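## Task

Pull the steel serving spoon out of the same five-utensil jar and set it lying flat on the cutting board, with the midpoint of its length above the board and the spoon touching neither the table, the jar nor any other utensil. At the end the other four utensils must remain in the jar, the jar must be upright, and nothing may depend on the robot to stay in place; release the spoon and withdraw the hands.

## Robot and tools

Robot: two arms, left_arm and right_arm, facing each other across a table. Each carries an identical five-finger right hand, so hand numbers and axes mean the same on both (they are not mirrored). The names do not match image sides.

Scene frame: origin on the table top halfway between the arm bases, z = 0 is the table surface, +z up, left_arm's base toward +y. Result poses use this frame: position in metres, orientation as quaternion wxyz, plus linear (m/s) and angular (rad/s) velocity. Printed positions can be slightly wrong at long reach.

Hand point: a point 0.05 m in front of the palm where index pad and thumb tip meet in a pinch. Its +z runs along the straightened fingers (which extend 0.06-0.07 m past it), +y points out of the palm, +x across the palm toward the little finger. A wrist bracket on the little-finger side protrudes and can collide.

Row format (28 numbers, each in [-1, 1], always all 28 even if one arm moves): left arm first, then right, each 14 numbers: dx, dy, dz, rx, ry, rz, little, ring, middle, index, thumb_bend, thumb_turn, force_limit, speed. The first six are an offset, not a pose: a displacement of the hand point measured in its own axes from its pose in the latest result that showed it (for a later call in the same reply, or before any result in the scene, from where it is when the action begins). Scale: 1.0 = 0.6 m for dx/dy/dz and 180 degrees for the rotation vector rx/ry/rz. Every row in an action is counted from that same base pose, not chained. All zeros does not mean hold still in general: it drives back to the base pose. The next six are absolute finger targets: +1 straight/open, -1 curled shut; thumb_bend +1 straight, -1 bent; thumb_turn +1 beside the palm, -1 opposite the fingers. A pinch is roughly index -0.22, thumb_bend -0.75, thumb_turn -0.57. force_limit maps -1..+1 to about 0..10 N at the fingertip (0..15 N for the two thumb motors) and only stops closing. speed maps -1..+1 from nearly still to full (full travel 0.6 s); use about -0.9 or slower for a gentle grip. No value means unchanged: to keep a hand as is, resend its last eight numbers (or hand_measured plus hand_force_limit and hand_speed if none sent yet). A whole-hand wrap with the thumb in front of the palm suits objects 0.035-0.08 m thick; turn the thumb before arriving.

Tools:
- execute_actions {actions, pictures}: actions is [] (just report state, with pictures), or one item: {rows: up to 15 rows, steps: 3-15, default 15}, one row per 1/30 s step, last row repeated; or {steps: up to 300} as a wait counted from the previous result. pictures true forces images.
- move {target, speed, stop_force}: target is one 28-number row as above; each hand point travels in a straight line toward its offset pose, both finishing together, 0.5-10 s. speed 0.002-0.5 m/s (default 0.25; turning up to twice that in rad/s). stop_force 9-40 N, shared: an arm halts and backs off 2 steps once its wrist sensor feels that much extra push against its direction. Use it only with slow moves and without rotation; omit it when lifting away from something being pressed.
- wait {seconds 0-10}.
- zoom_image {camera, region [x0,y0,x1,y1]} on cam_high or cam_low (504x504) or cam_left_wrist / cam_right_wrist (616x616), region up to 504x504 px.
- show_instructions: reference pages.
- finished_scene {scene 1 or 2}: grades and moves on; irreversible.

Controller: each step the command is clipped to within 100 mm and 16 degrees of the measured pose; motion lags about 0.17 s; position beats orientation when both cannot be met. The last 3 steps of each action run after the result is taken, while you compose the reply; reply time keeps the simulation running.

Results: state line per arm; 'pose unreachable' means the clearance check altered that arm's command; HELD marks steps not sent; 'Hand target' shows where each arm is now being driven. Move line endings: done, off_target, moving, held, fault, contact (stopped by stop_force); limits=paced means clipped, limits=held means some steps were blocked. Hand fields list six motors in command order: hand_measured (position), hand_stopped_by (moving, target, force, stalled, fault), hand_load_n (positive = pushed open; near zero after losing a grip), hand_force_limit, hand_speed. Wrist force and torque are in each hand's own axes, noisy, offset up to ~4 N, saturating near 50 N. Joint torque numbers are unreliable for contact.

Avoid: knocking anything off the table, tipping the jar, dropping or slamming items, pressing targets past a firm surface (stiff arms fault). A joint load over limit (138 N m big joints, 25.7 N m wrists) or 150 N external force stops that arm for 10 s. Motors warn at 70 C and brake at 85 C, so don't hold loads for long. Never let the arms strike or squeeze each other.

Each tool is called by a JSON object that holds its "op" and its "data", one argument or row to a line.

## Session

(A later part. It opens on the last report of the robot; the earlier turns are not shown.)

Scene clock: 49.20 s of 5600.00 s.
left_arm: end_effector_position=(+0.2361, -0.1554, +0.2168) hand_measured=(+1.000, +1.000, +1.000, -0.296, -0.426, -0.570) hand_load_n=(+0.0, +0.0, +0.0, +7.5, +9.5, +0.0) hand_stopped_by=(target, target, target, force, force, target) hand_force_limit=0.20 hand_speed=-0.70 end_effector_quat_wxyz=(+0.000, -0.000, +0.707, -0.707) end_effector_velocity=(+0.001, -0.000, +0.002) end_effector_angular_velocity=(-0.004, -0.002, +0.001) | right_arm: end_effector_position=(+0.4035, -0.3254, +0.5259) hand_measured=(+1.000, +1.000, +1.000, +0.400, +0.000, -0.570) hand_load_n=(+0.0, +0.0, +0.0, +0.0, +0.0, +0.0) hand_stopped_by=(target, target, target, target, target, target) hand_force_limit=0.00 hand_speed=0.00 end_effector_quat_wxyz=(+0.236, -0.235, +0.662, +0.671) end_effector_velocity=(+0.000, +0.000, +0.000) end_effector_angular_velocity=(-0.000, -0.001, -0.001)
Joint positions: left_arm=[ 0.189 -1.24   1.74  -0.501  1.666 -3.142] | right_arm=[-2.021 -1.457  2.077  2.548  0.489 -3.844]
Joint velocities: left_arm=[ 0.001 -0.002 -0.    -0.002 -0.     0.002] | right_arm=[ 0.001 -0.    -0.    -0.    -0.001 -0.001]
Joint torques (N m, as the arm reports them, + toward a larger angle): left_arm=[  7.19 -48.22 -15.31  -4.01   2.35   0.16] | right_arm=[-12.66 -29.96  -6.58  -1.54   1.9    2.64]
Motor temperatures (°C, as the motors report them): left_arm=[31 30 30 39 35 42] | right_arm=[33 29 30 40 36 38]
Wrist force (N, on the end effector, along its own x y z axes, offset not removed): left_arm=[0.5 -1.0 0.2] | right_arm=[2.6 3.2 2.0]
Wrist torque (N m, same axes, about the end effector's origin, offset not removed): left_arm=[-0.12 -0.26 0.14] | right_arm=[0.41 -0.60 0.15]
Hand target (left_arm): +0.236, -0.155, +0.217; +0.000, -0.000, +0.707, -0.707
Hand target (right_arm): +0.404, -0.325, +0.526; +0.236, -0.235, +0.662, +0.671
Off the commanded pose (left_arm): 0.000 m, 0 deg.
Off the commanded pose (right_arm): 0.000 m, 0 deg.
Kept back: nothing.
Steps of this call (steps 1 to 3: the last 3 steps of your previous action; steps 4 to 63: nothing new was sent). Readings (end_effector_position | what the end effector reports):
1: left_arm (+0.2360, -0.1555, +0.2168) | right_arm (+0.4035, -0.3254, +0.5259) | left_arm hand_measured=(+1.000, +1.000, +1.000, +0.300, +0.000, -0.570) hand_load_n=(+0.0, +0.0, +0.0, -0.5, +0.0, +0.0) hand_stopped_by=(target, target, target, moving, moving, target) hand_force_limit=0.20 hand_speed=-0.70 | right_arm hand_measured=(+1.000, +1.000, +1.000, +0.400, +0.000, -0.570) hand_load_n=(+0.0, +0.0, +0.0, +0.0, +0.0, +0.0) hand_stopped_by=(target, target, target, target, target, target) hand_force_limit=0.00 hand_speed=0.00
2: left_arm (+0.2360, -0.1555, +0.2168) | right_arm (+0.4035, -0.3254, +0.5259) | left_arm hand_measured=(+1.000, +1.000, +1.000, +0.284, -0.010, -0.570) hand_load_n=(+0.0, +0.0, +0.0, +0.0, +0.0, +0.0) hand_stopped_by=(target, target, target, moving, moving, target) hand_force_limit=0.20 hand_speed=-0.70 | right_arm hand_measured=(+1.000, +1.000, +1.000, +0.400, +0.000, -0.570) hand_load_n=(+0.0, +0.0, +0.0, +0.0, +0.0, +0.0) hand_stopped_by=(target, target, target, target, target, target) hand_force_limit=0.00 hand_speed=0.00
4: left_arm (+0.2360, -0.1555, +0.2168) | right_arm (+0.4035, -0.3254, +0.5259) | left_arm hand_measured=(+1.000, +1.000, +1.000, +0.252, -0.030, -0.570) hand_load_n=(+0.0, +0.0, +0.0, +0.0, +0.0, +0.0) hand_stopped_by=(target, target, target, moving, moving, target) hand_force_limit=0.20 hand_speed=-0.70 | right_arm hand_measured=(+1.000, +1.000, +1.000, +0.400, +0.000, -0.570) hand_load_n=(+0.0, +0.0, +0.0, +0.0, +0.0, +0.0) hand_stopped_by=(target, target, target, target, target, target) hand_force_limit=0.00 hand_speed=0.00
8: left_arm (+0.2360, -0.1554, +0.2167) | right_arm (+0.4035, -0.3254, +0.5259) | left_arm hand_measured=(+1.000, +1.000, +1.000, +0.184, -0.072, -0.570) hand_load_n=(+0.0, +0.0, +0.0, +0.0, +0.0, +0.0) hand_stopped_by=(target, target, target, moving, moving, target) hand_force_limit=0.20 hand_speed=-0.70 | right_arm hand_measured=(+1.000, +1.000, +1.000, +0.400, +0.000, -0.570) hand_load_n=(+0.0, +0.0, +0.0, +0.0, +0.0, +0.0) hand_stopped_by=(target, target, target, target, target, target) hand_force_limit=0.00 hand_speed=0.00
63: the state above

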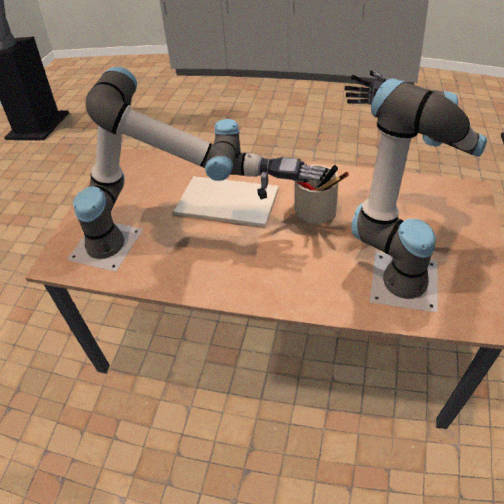

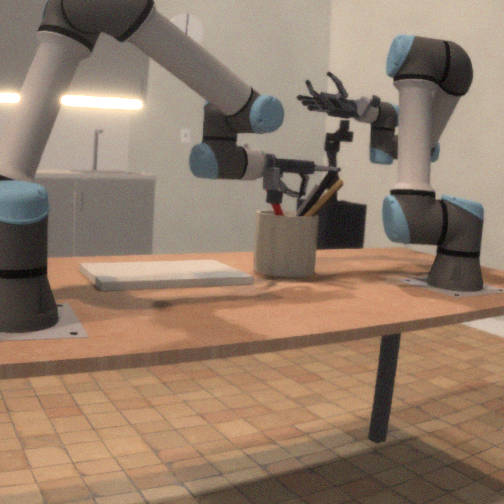

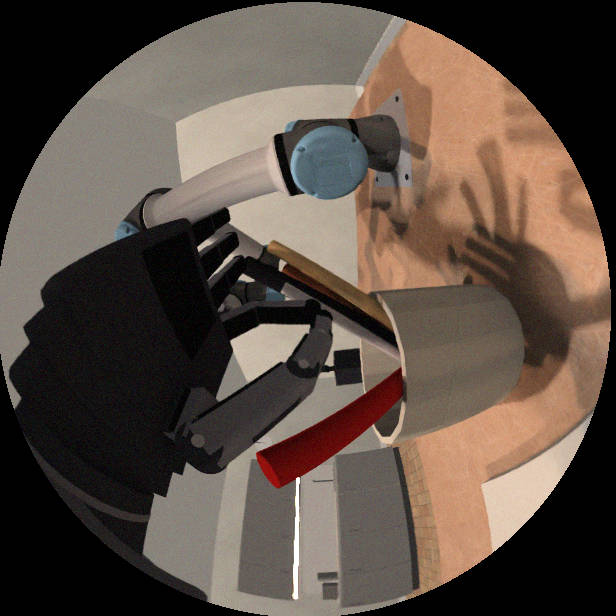

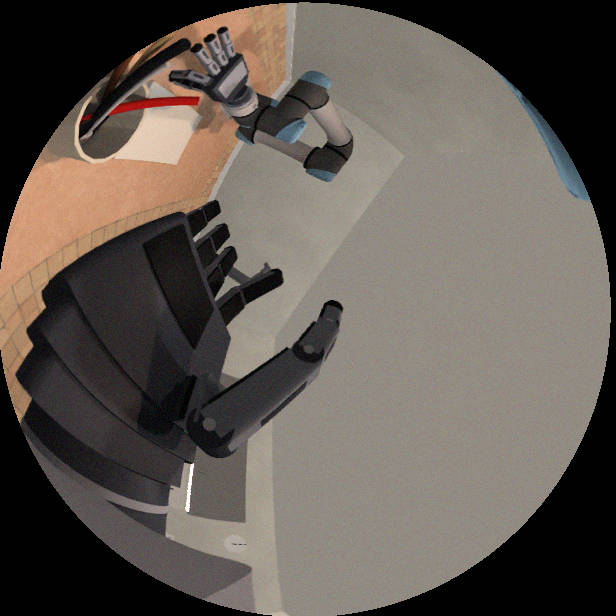

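{"op": "execute_actions", "data": {
  "actions": [
    {"rows":[[0,0,-0.01,0,0,0,1,1,1,0.3,0,-0.57,0.2,0,0,0,0,0,0,0,1,1,1,0.4,0,-0.57,0,0]],"steps":15}
  ]
}}

{"op": "move", "data": {
  "target": [0,-0.12,-0.03,0,0,0,1,1,1,0.3,0,-0.57,0.2,0,0,0,0,0,0,0,1,1,1,0.4,0,-0.57,0,0],
  "speed": 0.1
}}

{"op": "move", "data": {
  "target": [0,0,0,0,0.5,0,1,1,1,0.3,0,-0.57,0.2,0,0,0,0,0,0,0,1,1,1,0.4,0,-0.57,0,0],
  "speed": 0.25
}}

Scene clock: 49.97 s of 5600.00 s.
left_arm: end_effector_position=(+0.2361, -0.1498, +0.2168) hand_measured=(+1.000, +1.000, +1.000, +0.198, -0.118, -0.570) hand_load_n=(+0.0, +0.0, +0.0, +0.0, +0.0, +0.0) hand_stopped_by=(target, target, target, moving, moving, target) hand_force_limit=0.20 hand_speed=0.00 end_effector_quat_wxyz=(+0.000, -0.000, +0.707, -0.707) end_effector_velocity=(+0.000, +0.004, +0.000) end_effector_angular_velocity=(+0.001, -0.001, +0.000) | right_arm: end_effector_position=(+0.4035, -0.3254, +0.5259) hand_measured=(+1.000, +1.000, +1.000, +0.400, +0.000, -0.570) hand_load_n=(+0.0, +0.0, +0.0, +0.0, +0.0, +0.0) hand_stopped_by=(target, target, target, target, target, target) hand_force_limit=0.00 hand_speed=0.00 end_effector_quat_wxyz=(+0.236, -0.235, +0.662, +0.671) end_effector_velocity=(-0.000, +0.001, +0.000) end_effector_angular_velocity=(-0.000, +0.001, +0.002)
Joint positions: left_arm=[ 0.19  -1.251  1.755 -0.505  1.667 -3.142] | right_arm=[-2.021 -1.457  2.077  2.548  0.489 -3.844]
Joint velocities: left_arm=[ 0.001 -0.008  0.01  -0.002  0.     0.001] | right_arm=[ 0.002 -0.    -0.    -0.     0.     0.001]
Joint torques (N m, as the arm reports them, + toward a larger angle): left_arm=[  7.66 -47.65 -13.81  -3.9    2.33   0.27] | right_arm=[-13.29 -30.5   -6.16  -1.56   2.08   2.43]
Motor temperatures (°C, as the motors report them): left_arm=[31 30 30 39 35 42] | right_arm=[33 29 30 40 36 38]
Wrist force (N, on the end effector, along its own x y z axes, offset not removed): left_arm=[0.3 -1.8 1.1] | right_arm=[1.8 3.7 2.1]
Wrist torque (N m, same axes, about the end effector's origin, offset not removed): left_arm=[-0.28 -0.28 0.10] | right_arm=[0.59 -0.51 0.15]
Steps of this call (steps 1 to 11: nothing new was sent; steps 12 to 23: the first 12 steps of this action). Readings (end_effector_position | what the end effector reports):
12: left_arm (+0.2361, -0.1554, +0.2168) | right_arm (+0.4035, -0.3254, +0.5259) | left_arm hand_measured=(+1.000, +1.000, +1.000, -0.296, -0.426, -0.570) hand_load_n=(+0.0, +0.0, +0.0, +7.5, +9.5, +0.0) hand_stopped_by=(target, target, target, moving, moving, target) hand_force_limit=0.20 hand_speed=0.00 | right_arm hand_measured=(+1.000, +1.000, +1.000, +0.400, +0.000, -0.570) hand_load_n=(+0.0, +0.0, +0.0, +0.0, +0.0, +0.0) hand_stopped_by=(target, target, target, target, target, target) hand_force_limit=0.00 hand_speed=0.00
13: left_arm (+0.2361, -0.1550, +0.2168) | right_arm (+0.4035, -0.3254, +0.5259) | left_arm hand_measured=(+1.000, +1.000, +1.000, -0.296, -0.426, -0.570) hand_load_n=(+0.0, +0.0, +0.0, +7.5, +9.5, +0.0) hand_stopped_by=(target, target, target, moving, moving, target) hand_force_limit=0.20 hand_speed=0.00 | right_arm hand_measured=(+1.000, +1.000, +1.000, +0.400, +0.000, -0.570) hand_load_n=(+0.0, +0.0, +0.0, +0.0, +0.0, +0.0) hand_stopped_by=(target, target, target, target, target, target) hand_force_limit=0.00 hand_speed=0.00
15: left_arm (+0.2361, -0.1530, +0.2168) | right_arm (+0.4035, -0.3254, +0.5259) | left_arm hand_measured=(+1.000, +1.000, +1.000, -0.246, -0.400, -0.570) hand_load_n=(+0.0, +0.0, +0.0, +0.0, +0.0, +0.0) hand_stopped_by=(target, target, target, moving, moving, target) hand_force_limit=0.20 hand_speed=0.00 | right_arm hand_measured=(+1.000, +1.000, +1.000, +0.400, +0.000, -0.570) hand_load_n=(+0.0, +0.0, +0.0, +0.0, +0.0, +0.0) hand_stopped_by=(target, target, target, target, target, target) hand_force_limit=0.00 hand_speed=0.00
19: left_arm (+0.2361, -0.1507, +0.2168) | right_arm (+0.4035, -0.3254, +0.5259) | left_arm hand_measured=(+1.000, +1.000, +1.000, -0.024, -0.258, -0.570) hand_load_n=(+0.0, +0.0, +0.0, +0.0, +0.0, +0.0) hand_stopped_by=(target, target, target, moving, moving, target) hand_force_limit=0.20 hand_speed=0.00 | right_arm hand_measured=(+1.000, +1.000, +1.000, +0.400, +0.000, -0.570) hand_load_n=(+0.0, +0.0, +0.0, +0.0, +0.0, +0.0) hand_stopped_by=(target, target, target, target, target, target) hand_force_limit=0.00 hand_speed=0.00
23: the state above

Scene clock: 51.57 s of 5600.00 s.
left_arm: end_effector_position=(+0.2362, -0.1315, +0.2885) hand_measured=(+1.000, +1.000, +1.000, +0.300, +0.000, -0.570) hand_load_n=(+0.0, +0.0, +0.0, +0.0, +0.0, +0.0) hand_stopped_by=(target, target, target, target, target, target) hand_force_limit=0.20 hand_speed=0.00 end_effector_quat_wxyz=(+0.000, -0.000, +0.707, -0.707) end_effector_velocity=(-0.002, +0.000, +0.003) end_effector_angular_velocity=(-0.000, +0.000, -0.002) | right_arm: end_effector_position=(+0.4035, -0.3254, +0.5259) hand_measured=(+1.000, +1.000, +1.000, +0.400, +0.000, -0.570) hand_load_n=(+0.0, +0.0, +0.0, +0.0, +0.0, +0.0) hand_stopped_by=(target, target, target, target, target, target) hand_force_limit=0.00 hand_speed=0.00 end_effector_quat_wxyz=(+0.236, -0.235, +0.662, +0.671) end_effector_velocity=(+0.000, -0.000, +0.000) end_effector_angular_velocity=(-0.000, -0.001, -0.001)
Joint positions: left_arm=[ 0.195 -1.359  1.697 -0.338  1.671 -3.142] | right_arm=[-2.021 -1.457  2.077  2.548  0.489 -3.844]
Joint velocities: left_arm=[-0.002 -0.004 -0.002  0.006  0.    -0.   ] | right_arm=[-0.001 -0.001  0.     0.    -0.    -0.001]
Joint torques (N m, as the arm reports them, + toward a larger angle): left_arm=[  7.4  -43.5  -30.84   0.82   2.38  -1.41] | right_arm=[-13.51 -30.53  -7.52  -1.63   1.92   2.52]
Motor temperatures (°C, as the motors report them): left_arm=[31 30 30 39 35 42] | right_arm=[33 29 30 40 36 38]
Wrist force (N, on the end effector, along its own x y z axes, offset not removed): left_arm=[-0.2 -0.4 0.9] | right_arm=[0.4 3.3 3.0]
Wrist torque (N m, same axes, about the end effector's origin, offset not removed): left_arm=[-0.08 -0.29 0.11] | right_arm=[0.49 -0.38 0.01]
Hand target (left_arm): +0.236, -0.131, +0.289; +0.000, -0.000, +0.707, -0.707
Hand target (right_arm): +0.404, -0.325, +0.526; +0.236, -0.235, +0.662, +0.671
Off your previous action's commanded pose (left_arm): 0.000 m, 0 deg at its last step (step 3 of this call).
Off your previous action's commanded pose (right_arm): 0.000 m, 0 deg at its last step (step 3 of this call).
Off the commanded pose (left_arm): 0.000 m, 0 deg.
Off the commanded pose (right_arm): 0.000 m, 0 deg.
Kept back: nothing.
move: done

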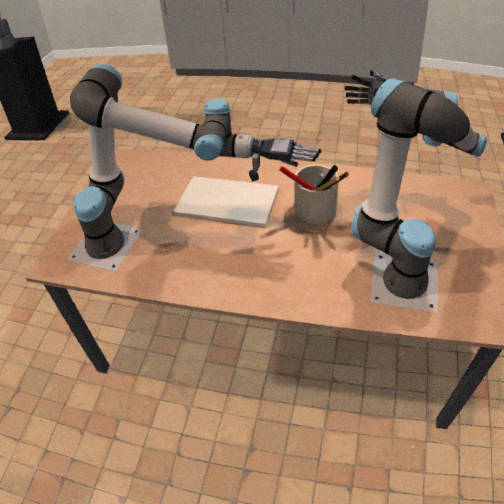

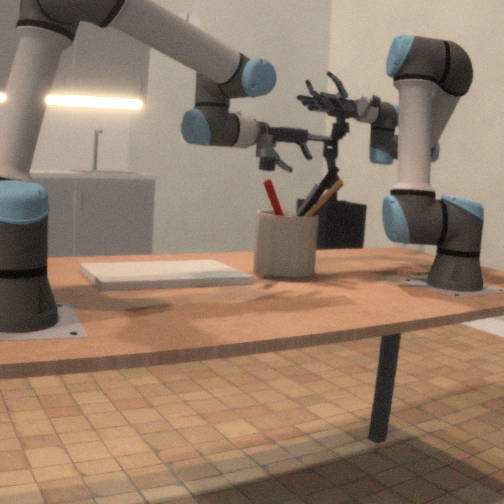

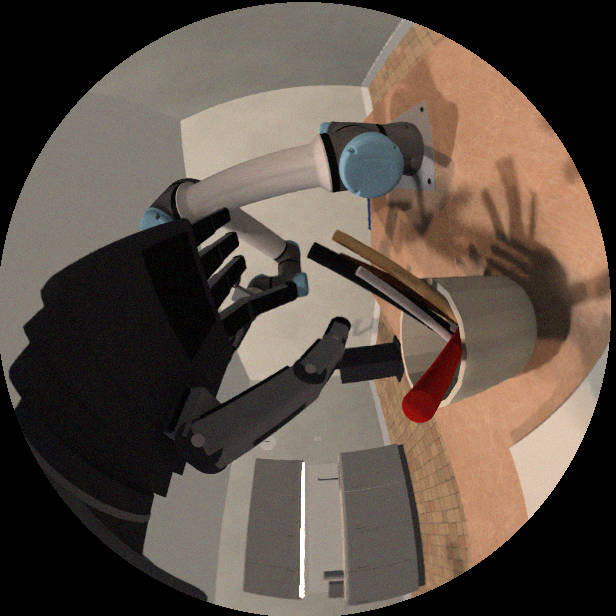

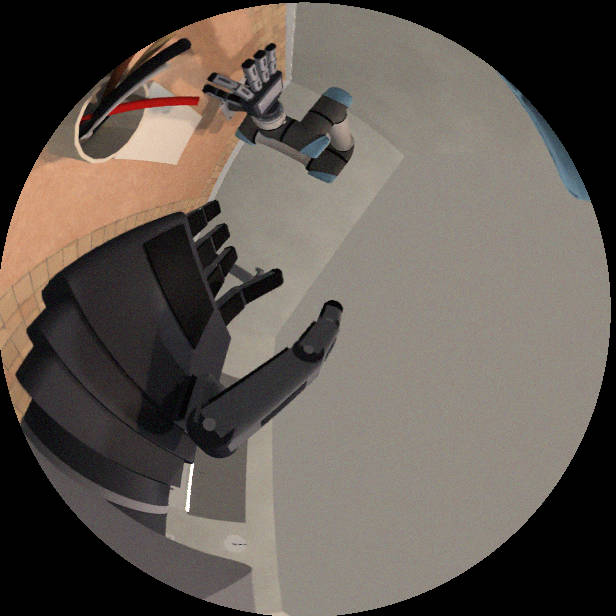

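Scene clock: 55.30 s of 5600.00 s.
left_arm: end_effector_position=(+0.2347, -0.1299, +0.2872) hand_measured=(+1.000, +1.000, +1.000, +0.300, +0.000, -0.570) hand_load_n=(+0.0, +0.0, +0.0, +0.0, +0.0, +0.0) hand_stopped_by=(target, target, target, target, target, target) hand_force_limit=0.20 hand_speed=0.00 end_effector_quat_wxyz=(-0.466, +0.502, +0.527, -0.503) end_effector_velocity=(+0.001, -0.004, +0.003) end_effector_angular_velocity=(-0.021, +0.012, +0.008) | right_arm: end_effector_position=(+0.4035, -0.3254, +0.5259) hand_measured=(+1.000, +1.000, +1.000, +0.400, +0.000, -0.570) hand_load_n=(+0.0, +0.0, +0.0, +0.0, +0.0, +0.0) hand_stopped_by=(target, target, target, target, target, target) hand_force_limit=0.00 hand_speed=0.00 end_effector_quat_wxyz=(+0.236, -0.235, +0.662, +0.671) end_effector_velocity=(-0.000, +0.000, +0.000) end_effector_angular_velocity=(-0.000, -0.002, +0.000)
Joint positions: left_arm=[ 0.535 -0.407  0.07   0.177  3.524 -3.275] | right_arm=[-2.021 -1.457  2.077  2.548  0.489 -3.844]
Joint velocities: left_arm=[ 0.001  0.137 -0.281  0.176 -0.01   0.049] | right_arm=[ 0.001 -0.001  0.     0.    -0.    -0.001]
Joint torques (N m, as the arm reports them, + toward a larger angle): left_arm=[  7.96 -53.55 -26.33   2.8   -2.25   2.5 ] | right_arm=[-12.34 -29.44  -7.83  -1.56   1.94   2.27]
Motor temperatures (°C, as the motors report them): left_arm=[31 30 30 39 35 42] | right_arm=[33 29 30 40 36 38]
Wrist force (N, on the end effector, along its own x y z axes, offset not removed): left_arm=[1.0 -3.2 0.2] | right_arm=[-0.7 0.6 1.7]
Wrist torque (N m, same axes, about the end effector's origin, offset not removed): left_arm=[-0.45 -0.38 0.10] | right_arm=[0.20 -0.19 -0.10]
Hand target (left_arm): +0.235, -0.131, +0.288; +0.464, -0.502, -0.526, +0.506
Hand target (right_arm): +0.404, -0.325, +0.526; +0.236, -0.235, +0.662, +0.671
Off the commanded pose (left_arm): 0.002 m, 5 deg.
Off the commanded pose (right_arm): 0.000 m, 0 deg.
elbow stopped short (left arm): the move would have taken joint 3 (elbow) straighter than the controller allows; a more bent joint 3 avoids this.
Kept back: nothing.
move: off_target (left_arm)

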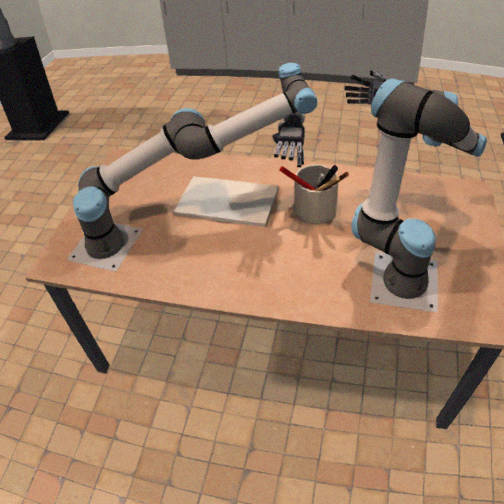

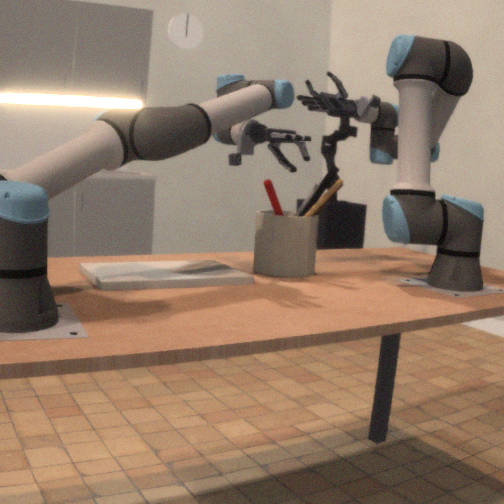

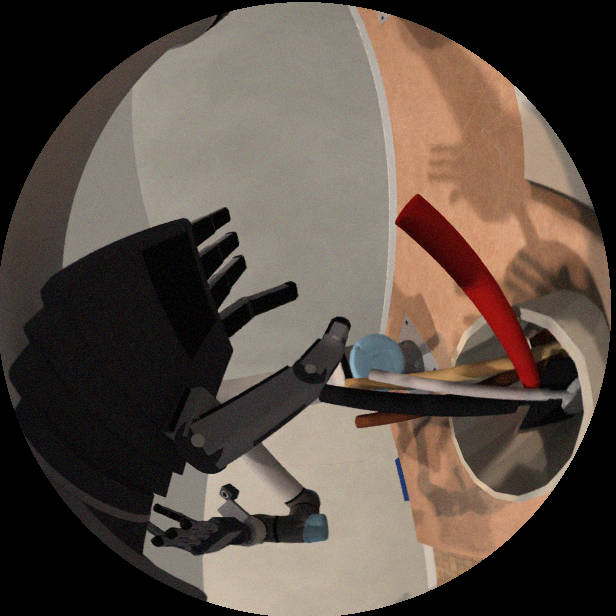

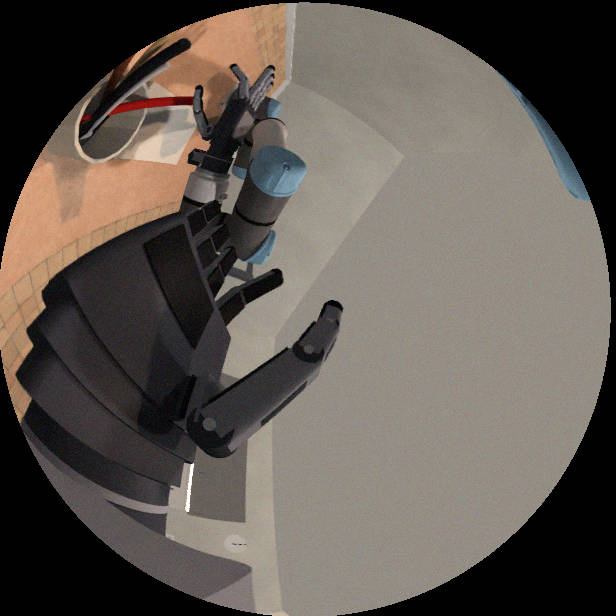

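{"op": "move", "data": {
  "target": [0,0,0,0,-0.5,0,1,1,1,0.3,0,-0.57,0.2,0,0,0,0,0,0,0,1,1,1,0.4,0,-0.57,0,0],
  "speed": 0.25
}}

{"op": "move", "data": {
  "target": [0,0,0,0,-0.5,0,1,1,1,0.3,0,-0.57,0.2,0,0,0,0,0,0,0,1,1,1,0.4,0,-0.57,0,0],
  "speed": 0.25
}}

Scene clock: 59.30 s of 5600.00 s.
left_arm: end_effector_position=(+0.2351, -0.1296, +0.2874) hand_measured=(+1.000, +1.000, +1.000, +0.300, +0.000, -0.570) hand_load_n=(+0.0, +0.0, +0.0, +0.0, +0.0, +0.0) hand_stopped_by=(target, target, target, target, target, target) hand_force_limit=0.20 hand_speed=0.00 end_effector_quat_wxyz=(+0.043, -0.000, +0.702, -0.711) end_effector_velocity=(-0.000, -0.001, +0.001) end_effector_angular_velocity=(-0.003, +0.001, +0.017) | right_arm: end_effector_position=(+0.4035, -0.3254, +0.5259) hand_measured=(+1.000, +1.000, +1.000, +0.400, +0.000, -0.570) hand_load_n=(+0.0, +0.0, +0.0, +0.0, +0.0, +0.0) hand_stopped_by=(target, target, target, target, target, target) hand_force_limit=0.00 hand_speed=0.00 end_effector_quat_wxyz=(+0.236, -0.235, +0.662, +0.671) end_effector_velocity=(+0.001, -0.001, +0.000) end_effector_angular_velocity=(-0.000, -0.000, -0.003)
Joint positions: left_arm=[ 0.152 -1.373  1.731 -0.372  1.569 -3.082] | right_arm=[-2.021 -1.457  2.077  2.548  0.489 -3.844]
Joint velocities: left_arm=[-0.009 -0.001  0.001 -0.003 -0.026 -0.   ] | right_arm=[-0.002  0.    -0.     0.    -0.001 -0.   ]
Joint torques (N m, as the arm reports them, + toward a larger angle): left_arm=[ -7.67 -42.7  -15.67  -4.07  -1.87   2.22] | right_arm=[-12.17 -30.02  -6.61  -1.58   1.72   2.49]
Motor temperatures (°C, as the motors report them): left_arm=[31 30 30 39 35 42] | right_arm=[33 29 30 40 36 38]
Wrist force (N, on the end effector, along its own x y z axes, offset not removed): left_arm=[0.1 -1.5 -0.8] | right_arm=[1.1 3.6 2.4]
Wrist torque (N m, same axes, about the end effector's origin, offset not removed): left_arm=[-0.11 -0.18 0.08] | right_arm=[0.63 -0.42 0.16]
Hand target (left_arm): +0.235, -0.130, +0.287; +0.043, -0.001, +0.702, -0.711
Hand target (right_arm): +0.404, -0.325, +0.526; +0.236, -0.235, +0.662, +0.671
Off the commanded pose (left_arm): 0.000 m, 0 deg.
Off the commanded pose (right_arm): 0.000 m, 0 deg.
Kept back: nothing.
move: done

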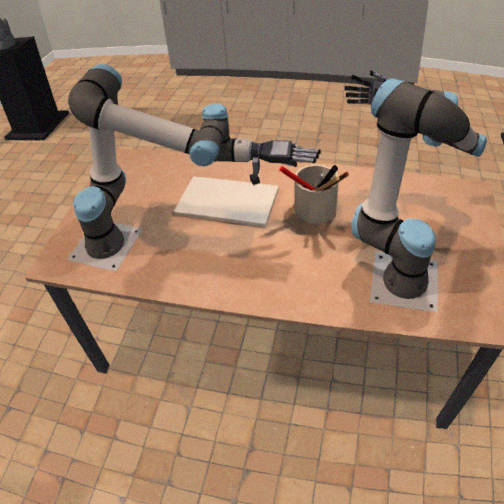

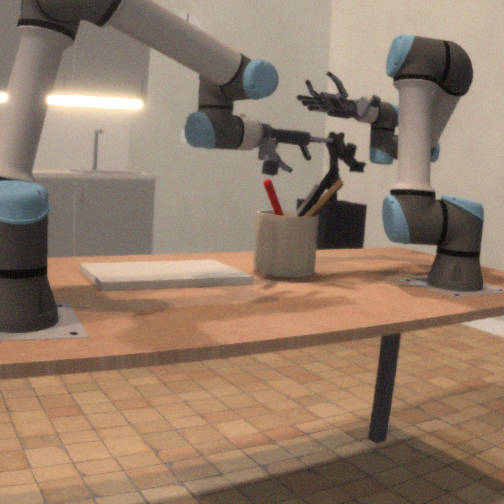

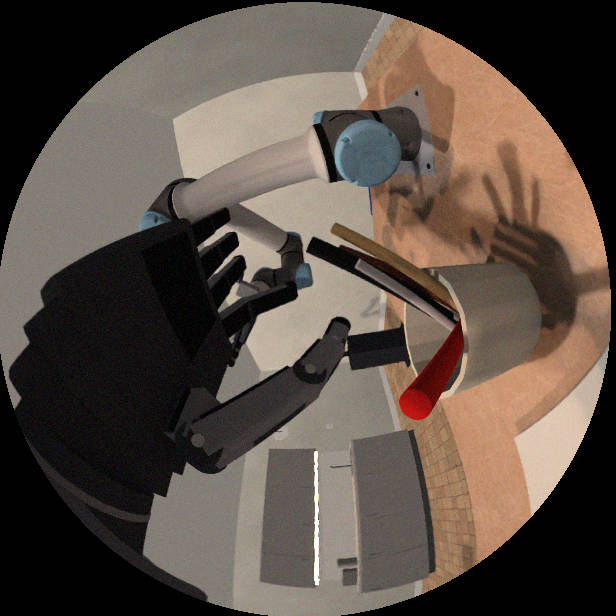

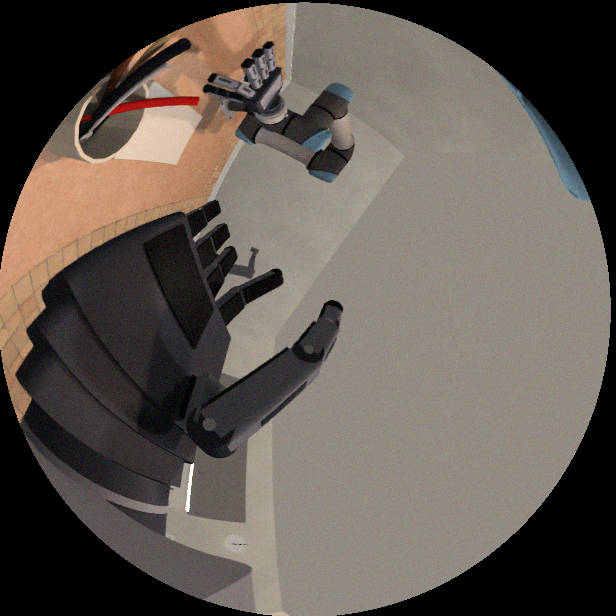

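Scene clock: 63.83 s of 5600.00 s.
left_arm: end_effector_position=(+0.2347, -0.1292, +0.2870) hand_measured=(+1.000, +1.000, +1.000, +0.300, +0.000, -0.570) hand_load_n=(+0.0, +0.0, +0.0, +0.0, +0.0, +0.0) hand_stopped_by=(target, target, target, target, target, target) hand_force_limit=0.20 hand_speed=0.00 end_effector_quat_wxyz=(+0.525, -0.504, +0.468, -0.501) end_effector_velocity=(-0.000, -0.001, -0.001) end_effector_angular_velocity=(+0.001, -0.023, +0.006) | right_arm: end_effector_position=(+0.4035, -0.3254, +0.5259) hand_measured=(+1.000, +1.000, +1.000, +0.400, +0.000, -0.570) hand_load_n=(+0.0, +0.0, +0.0, +0.0, +0.0, +0.0) hand_stopped_by=(target, target, target, target, target, target) hand_force_limit=0.00 hand_speed=0.00 end_effector_quat_wxyz=(+0.236, -0.235, +0.662, +0.671) end_effector_velocity=(-0.000, -0.000, +0.000) end_effector_angular_velocity=(-0.000, -0.003, +0.000)
Joint positions: left_arm=[-0.146 -0.591  0.507  0.266 -0.304 -3.328] | right_arm=[-2.021 -1.457  2.077  2.548  0.489 -3.844]
Joint velocities: left_arm=[-0.001  0.044 -0.064  0.092 -0.011 -0.069] | right_arm=[-0.001 -0.001  0.    -0.     0.001 -0.002]
Joint torques (N m, as the arm reports them, + toward a larger angle): left_arm=[ -7.63 -47.94 -29.59   2.98  -2.35  -2.19] | right_arm=[-13.38 -30.    -7.78  -1.76   1.92   2.53]
Motor temperatures (°C, as the motors report them): left_arm=[31 30 30 39 35 42] | right_arm=[33 29 30 40 36 38]
Wrist force (N, on the end effector, along its own x y z axes, offset not removed): left_arm=[0.6 -0.8 0.7] | right_arm=[0.1 0.3 1.9]
Wrist torque (N m, same axes, about the end effector's origin, offset not removed): left_arm=[-0.11 -0.33 0.15] | right_arm=[0.02 -0.27 -0.03]
Hand target (left_arm): +0.235, -0.129, +0.287; +0.526, -0.503, +0.467, -0.502
Hand target (right_arm): +0.404, -0.325, +0.526; +0.236, -0.235, +0.662, +0.671
Off the commanded pose (left_arm): 0.001 m, 0 deg.
Off the commanded pose (right_arm): 0.000 m, 0 deg.
Kept back: nothing.
move: done

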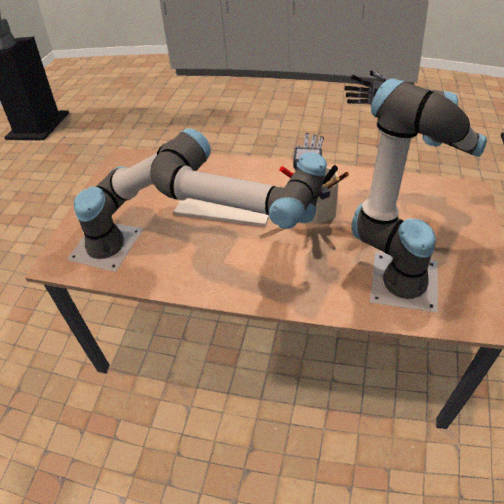

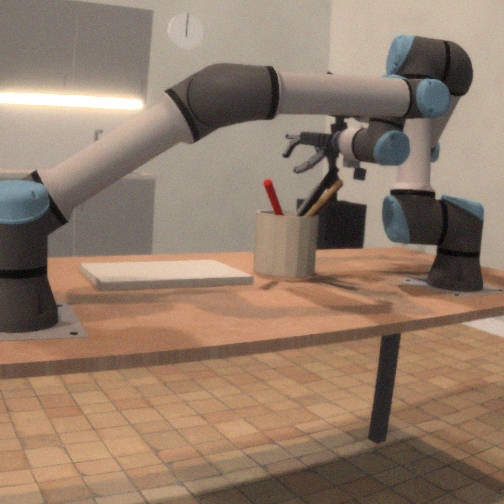

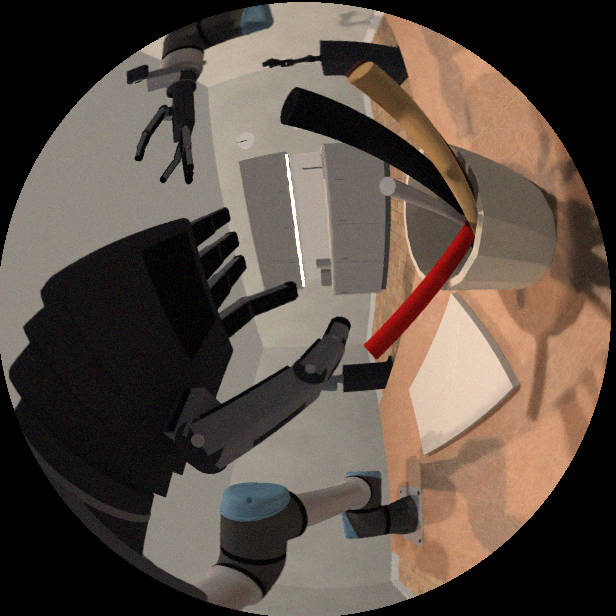

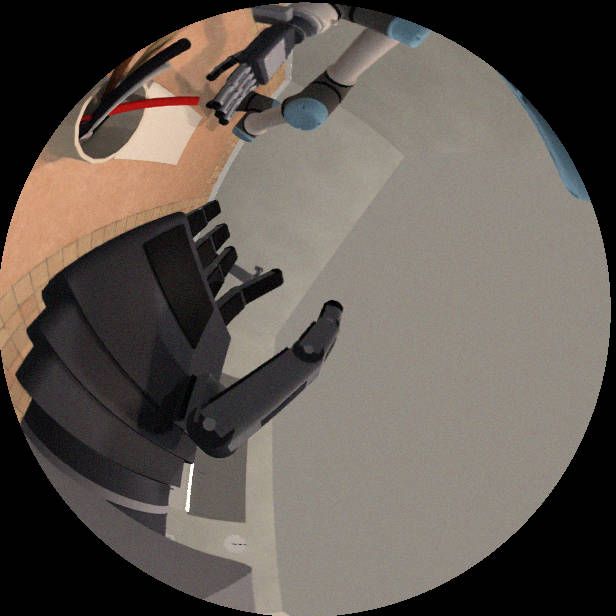

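{"op": "move", "data": {
  "target": [0,0,0,0,0.5,0,1,1,1,0.3,0,-0.57,0.2,0,0,0,0,0,0,0,1,1,1,0.4,0,-0.57,0,0],
  "speed": 0.25
}}

{"op": "move", "data": {
  "target": [0,0,0,0,0.22,0,1,1,1,0.3,0,-0.57,0.2,0,0,0,0,0,0,0,1,1,1,0.4,0,-0.57,0,0],
  "speed": 0.25
}}

Scene clock: 68.77 s of 5600.00 s.
left_arm: end_effector_position=(+0.2350, -0.1294, +0.2874) hand_measured=(+1.000, +1.000, +1.000, +0.300, +0.000, -0.570) hand_load_n=(+0.0, +0.0, +0.0, +0.0, +0.0, +0.0) hand_stopped_by=(target, target, target, target, target, target) hand_force_limit=0.20 hand_speed=0.00 end_effector_quat_wxyz=(+0.042, -0.002, +0.702, -0.711) end_effector_velocity=(+0.000, -0.001, -0.000) end_effector_angular_velocity=(+0.001, -0.001, -0.017) | right_arm: end_effector_position=(+0.4035, -0.3254, +0.5259) hand_measured=(+1.000, +1.000, +1.000, +0.400, +0.000, -0.570) hand_load_n=(+0.0, +0.0, +0.0, +0.0, +0.0, +0.0) hand_stopped_by=(target, target, target, target, target, target) hand_force_limit=0.00 hand_speed=0.00 end_effector_quat_wxyz=(+0.236, -0.235, +0.662, +0.671) end_effector_velocity=(+0.000, +0.000, -0.000) end_effector_angular_velocity=(+0.000, +0.001, +0.001)
Joint positions: left_arm=[ 0.152 -1.374  1.732 -0.372  1.568 -3.086] | right_arm=[-2.021 -1.457  2.077  2.548  0.489 -3.844]
Joint velocities: left_arm=[ 0.009  0.003 -0.005  0.003  0.026  0.001] | right_arm=[ 0.001  0.001 -0.    -0.    -0.     0.   ]
Joint torques (N m, as the arm reports them, + toward a larger angle): left_arm=[  7.83 -18.85 -29.38   0.93   2.29  -2.19] | right_arm=[-12.86 -30.59  -7.6   -1.57   1.85   2.24]
Motor temperatures (°C, as the motors report them): left_arm=[31 30 30 39 35 42] | right_arm=[33 29 30 40 36 38]
Wrist force (N, on the end effector, along its own x y z axes, offset not removed): left_arm=[-0.1 -1.5 1.4] | right_arm=[2.4 1.7 1.3]
Wrist torque (N m, same axes, about the end effector's origin, offset not removed): left_arm=[-0.29 -0.31 0.04] | right_arm=[0.35 -0.60 0.07]
Hand target (left_arm): +0.235, -0.130, +0.287; +0.041, -0.001, +0.702, -0.711
Hand target (right_arm): +0.404, -0.325, +0.526; +0.236, -0.235, +0.662, +0.671
Off the commanded pose (left_arm): 0.001 m, 0 deg.
Off the commanded pose (right_arm): 0.000 m, 0 deg.
Kept back: nothing.
move: done

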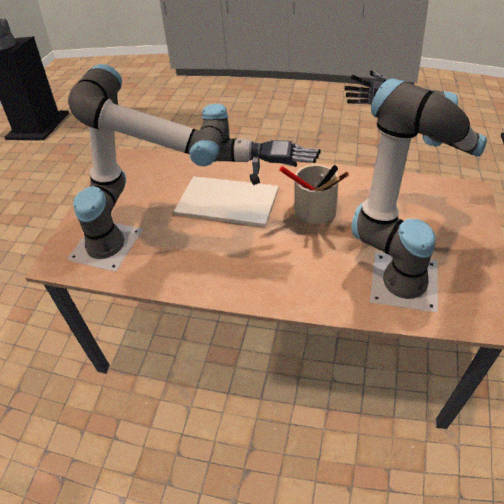

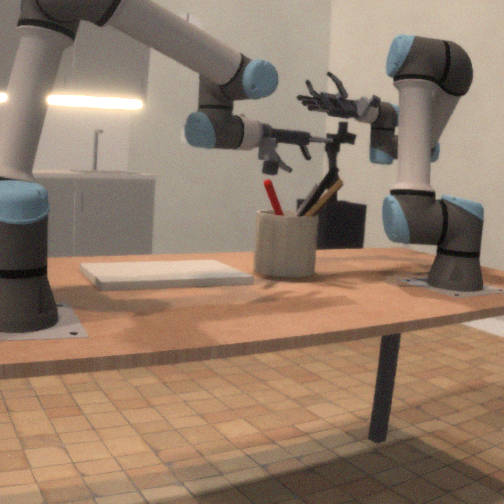

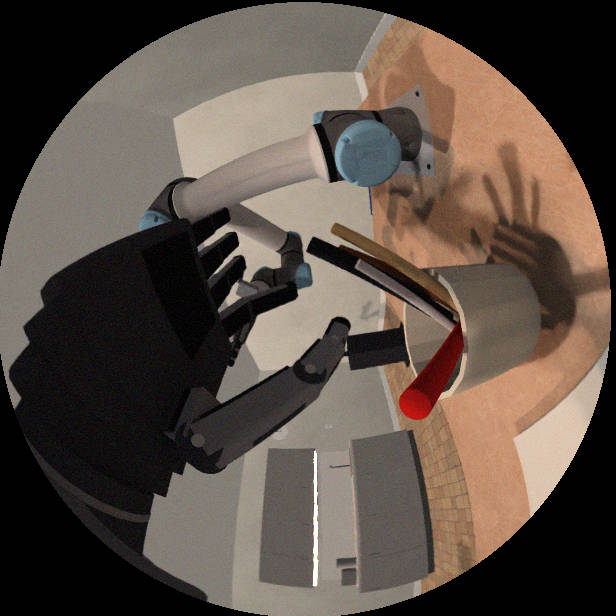

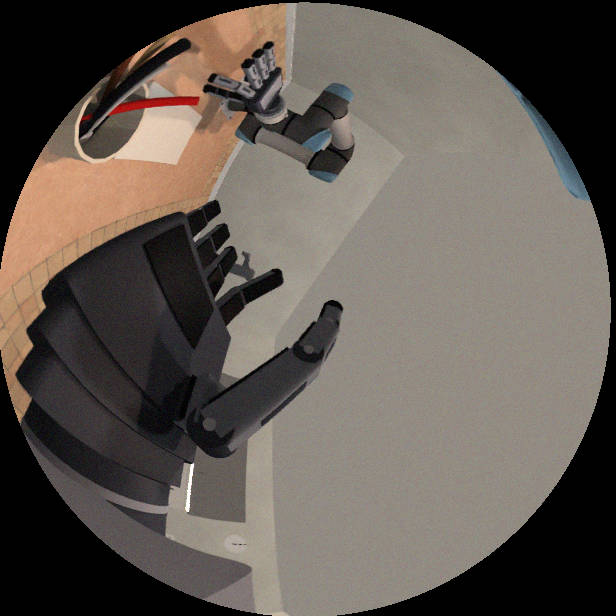

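Scene clock: 70.77 s of 5600.00 s.
left_arm: end_effector_position=(+0.2350, -0.1295, +0.2873) hand_measured=(+1.000, +1.000, +1.000, +0.300, +0.000, -0.570) hand_load_n=(+0.0, +0.0, +0.0, +0.0, +0.0, +0.0) hand_stopped_by=(target, target, target, target, target, target) hand_force_limit=0.20 hand_speed=0.00 end_effector_quat_wxyz=(-0.198, +0.238, +0.675, -0.670) end_effector_velocity=(-0.000, -0.001, +0.001) end_effector_angular_velocity=(+0.004, -0.003, -0.016) | right_arm: end_effector_position=(+0.4035, -0.3254, +0.5259) hand_measured=(+1.000, +1.000, +1.000, +0.400, +0.000, -0.570) hand_load_n=(+0.0, +0.0, +0.0, +0.0, +0.0, +0.0) hand_stopped_by=(target, target, target, target, target, target) hand_force_limit=0.00 hand_speed=0.00 end_effector_quat_wxyz=(+0.236, -0.235, +0.662, +0.671) end_effector_velocity=(-0.000, +0.000, +0.000) end_effector_angular_velocity=(-0.000, +0.001, +0.000)
Joint positions: left_arm=[ 0.466 -1.13   1.376 -0.202  2.57  -3.052] | right_arm=[-2.021 -1.457  2.077  2.548  0.489 -3.844]
Joint velocities: left_arm=[ 0.003  0.011 -0.021  0.021  0.018  0.01 ] | right_arm=[-0.    -0.001  0.    -0.     0.     0.001]
Joint torques (N m, as the arm reports them, + toward a larger angle): left_arm=[  7.27 -29.44 -30.88   1.62   2.63   2.06] | right_arm=[-12.72 -29.66  -6.77  -1.7    1.86   2.45]
Motor temperatures (°C, as the motors report them): left_arm=[31 30 30 39 35 42] | right_arm=[33 29 30 40 36 38]
Wrist force (N, on the end effector, along its own x y z axes, offset not removed): left_arm=[-0.4 -1.7 0.8] | right_arm=[0.8 1.8 1.5]
Wrist torque (N m, same axes, about the end effector's origin, offset not removed): left_arm=[-0.23 -0.17 0.11] | right_arm=[0.37 -0.31 -0.05]
Hand target (left_arm): +0.235, -0.130, +0.287; -0.198, +0.239, +0.675, -0.670
Hand target (right_arm): +0.404, -0.325, +0.526; +0.236, -0.235, +0.662, +0.671
Off the commanded pose (left_arm): 0.000 m, 0 deg.
Off the commanded pose (right_arm): 0.000 m, 0 deg.
Kept back: nothing.
move: done

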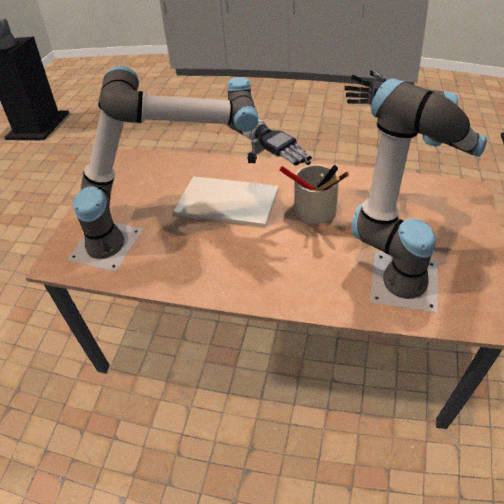

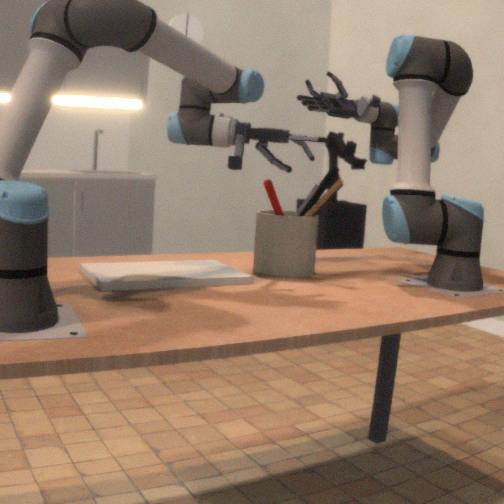

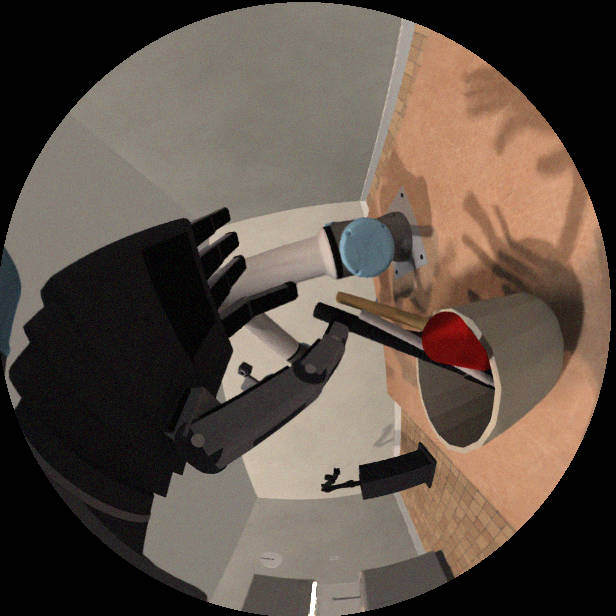

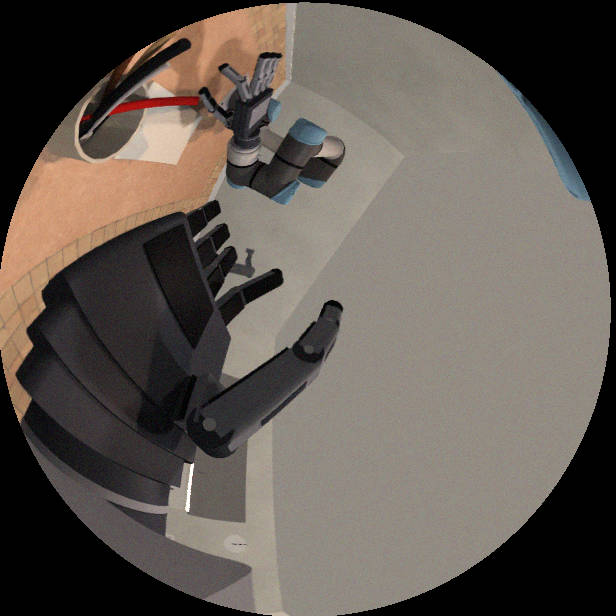

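{"op": "move", "data": {
  "target": [-0.043,0.045,0.051,0,0,0,1,1,1,0.3,0,-0.57,0.2,0,0,0,0,0,0,0,1,1,1,0.4,0,-0.57,0,0],
  "speed": 0.08
}}

{"op": "zoom_image", "data": {
  "camera": "cam_low",
  "region": [220, 120, 380, 240]
}}

{"op": "zoom_image", "data": {
  "camera": "cam_high",
  "region": [240, 110, 380, 230]
}}

Scene clock: 72.33 s of 5600.00 s.
left_arm: end_effector_position=(+0.2394, -0.1694, +0.2611) hand_measured=(+1.000, +1.000, +1.000, +0.300, +0.000, -0.570) hand_load_n=(+0.0, +0.0, +0.0, +0.0, +0.0, +0.0) hand_stopped_by=(target, target, target, target, target, target) hand_force_limit=0.20 hand_speed=0.00 end_effector_quat_wxyz=(-0.198, +0.238, +0.675, -0.670) end_effector_velocity=(+0.001, -0.002, -0.002) end_effector_angular_velocity=(+0.000, -0.000, +0.001) | right_arm: end_effector_position=(+0.4035, -0.3254, +0.5259) hand_measured=(+1.000, +1.000, +1.000, +0.400, +0.000, -0.570) hand_load_n=(+0.0, +0.0, +0.0, +0.0, +0.0, +0.0) hand_stopped_by=(target, target, target, target, target, target) hand_force_limit=0.00 hand_speed=0.00 end_effector_quat_wxyz=(+0.236, -0.235, +0.662, +0.671) end_effector_velocity=(+0.000, +0.000, -0.000) end_effector_angular_velocity=(+0.000, +0.000, -0.001)
Joint positions: left_arm=[ 0.449 -1.029  1.29  -0.219  2.552 -3.053] | right_arm=[-2.021 -1.457  2.077  2.548  0.489 -3.844]
Joint velocities: left_arm=[ 0.     0.007 -0.007  0.    -0.001  0.   ] | right_arm=[ 0.     0.    -0.     0.    -0.001 -0.   ]
Joint torques (N m, as the arm reports them, + toward a larger angle): left_arm=[ -6.8  -34.62 -30.26  -2.3   -2.15  -1.88] | right_arm=[-13.19 -30.35  -7.79  -1.31   1.93   2.62]
Motor temperatures (°C, as the motors report them): left_arm=[31 30 30 39 35 42] | right_arm=[33 29 30 40 36 38]
Wrist force (N, on the end effector, along its own x y z axes, offset not removed): left_arm=[-0.8 -1.1 0.1] | right_arm=[1.0 1.9 2.4]
Wrist torque (N m, same axes, about the end effector's origin, offset not removed): left_arm=[-0.09 -0.12 0.00] | right_arm=[0.28 -0.40 0.07]
Hand target (left_arm): +0.239, -0.170, +0.261; -0.198, +0.238, +0.675, -0.670
Hand target (right_arm): +0.404, -0.325, +0.526; +0.236, -0.235, +0.662, +0.671
Off the commanded pose (left_arm): 0.000 m, 0 deg.
Off the commanded pose (right_arm): 0.000 m, 0 deg.
Kept back: nothing.
move: done

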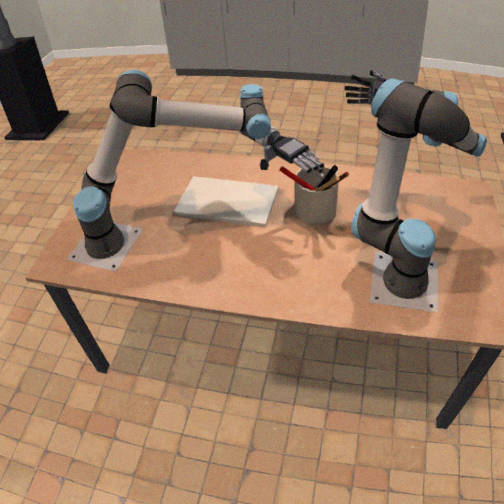

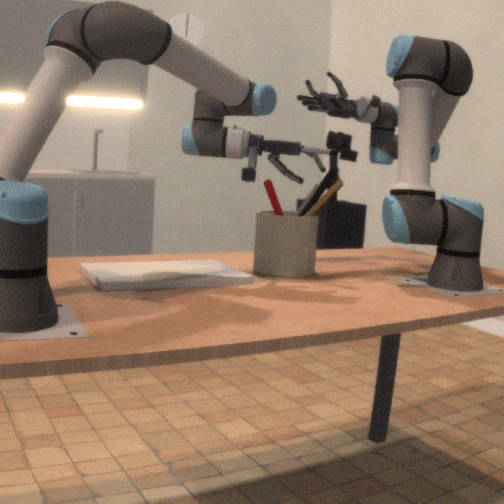

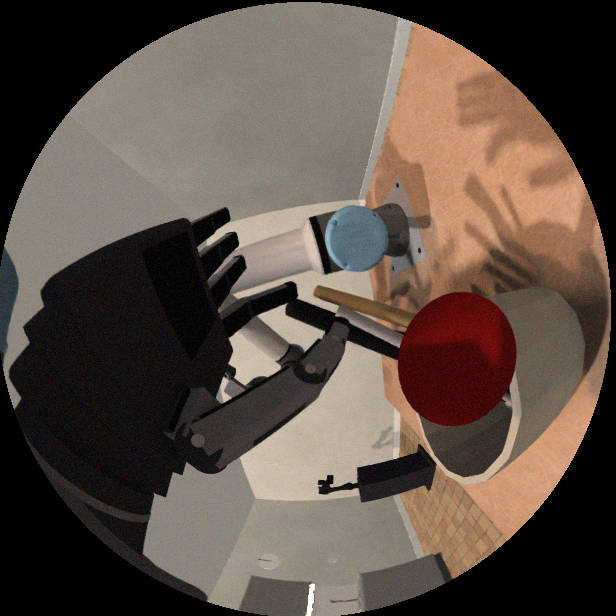

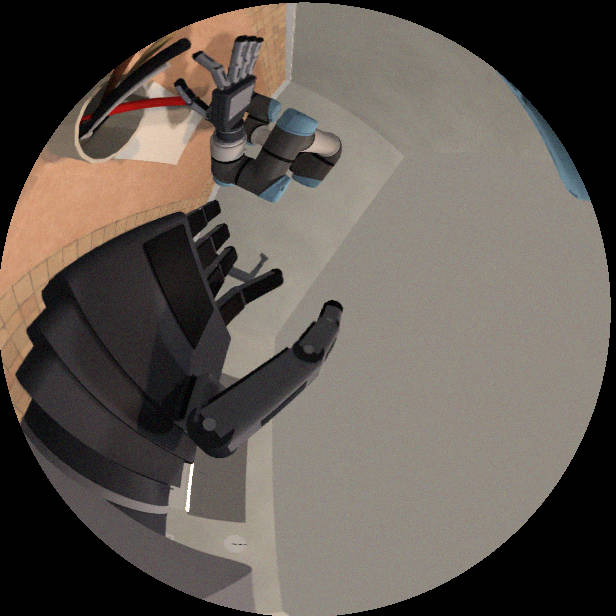

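Region (220, 120, 380, 240) of cam_low's 504x504 image, scaled by 3.150, with more detail than that image has; it fills the top 378 rows of this view, and the rest is white.

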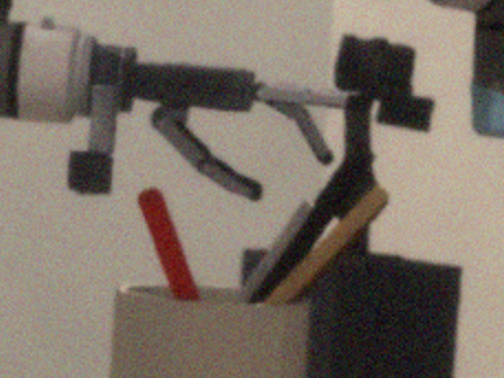

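Region (240, 110, 380, 230) of cam_high's 504x504 image, scaled by 3.600, with more detail than that image has; it fills the top 432 rows of this view, and the rest is white.

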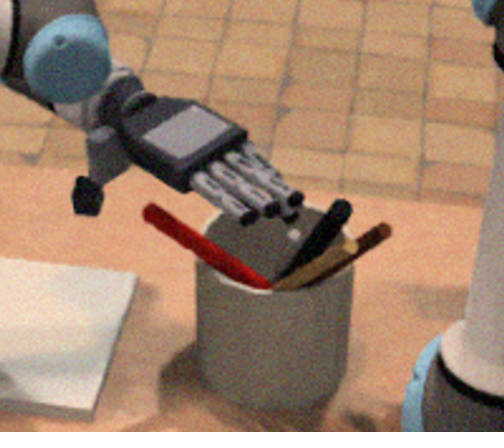

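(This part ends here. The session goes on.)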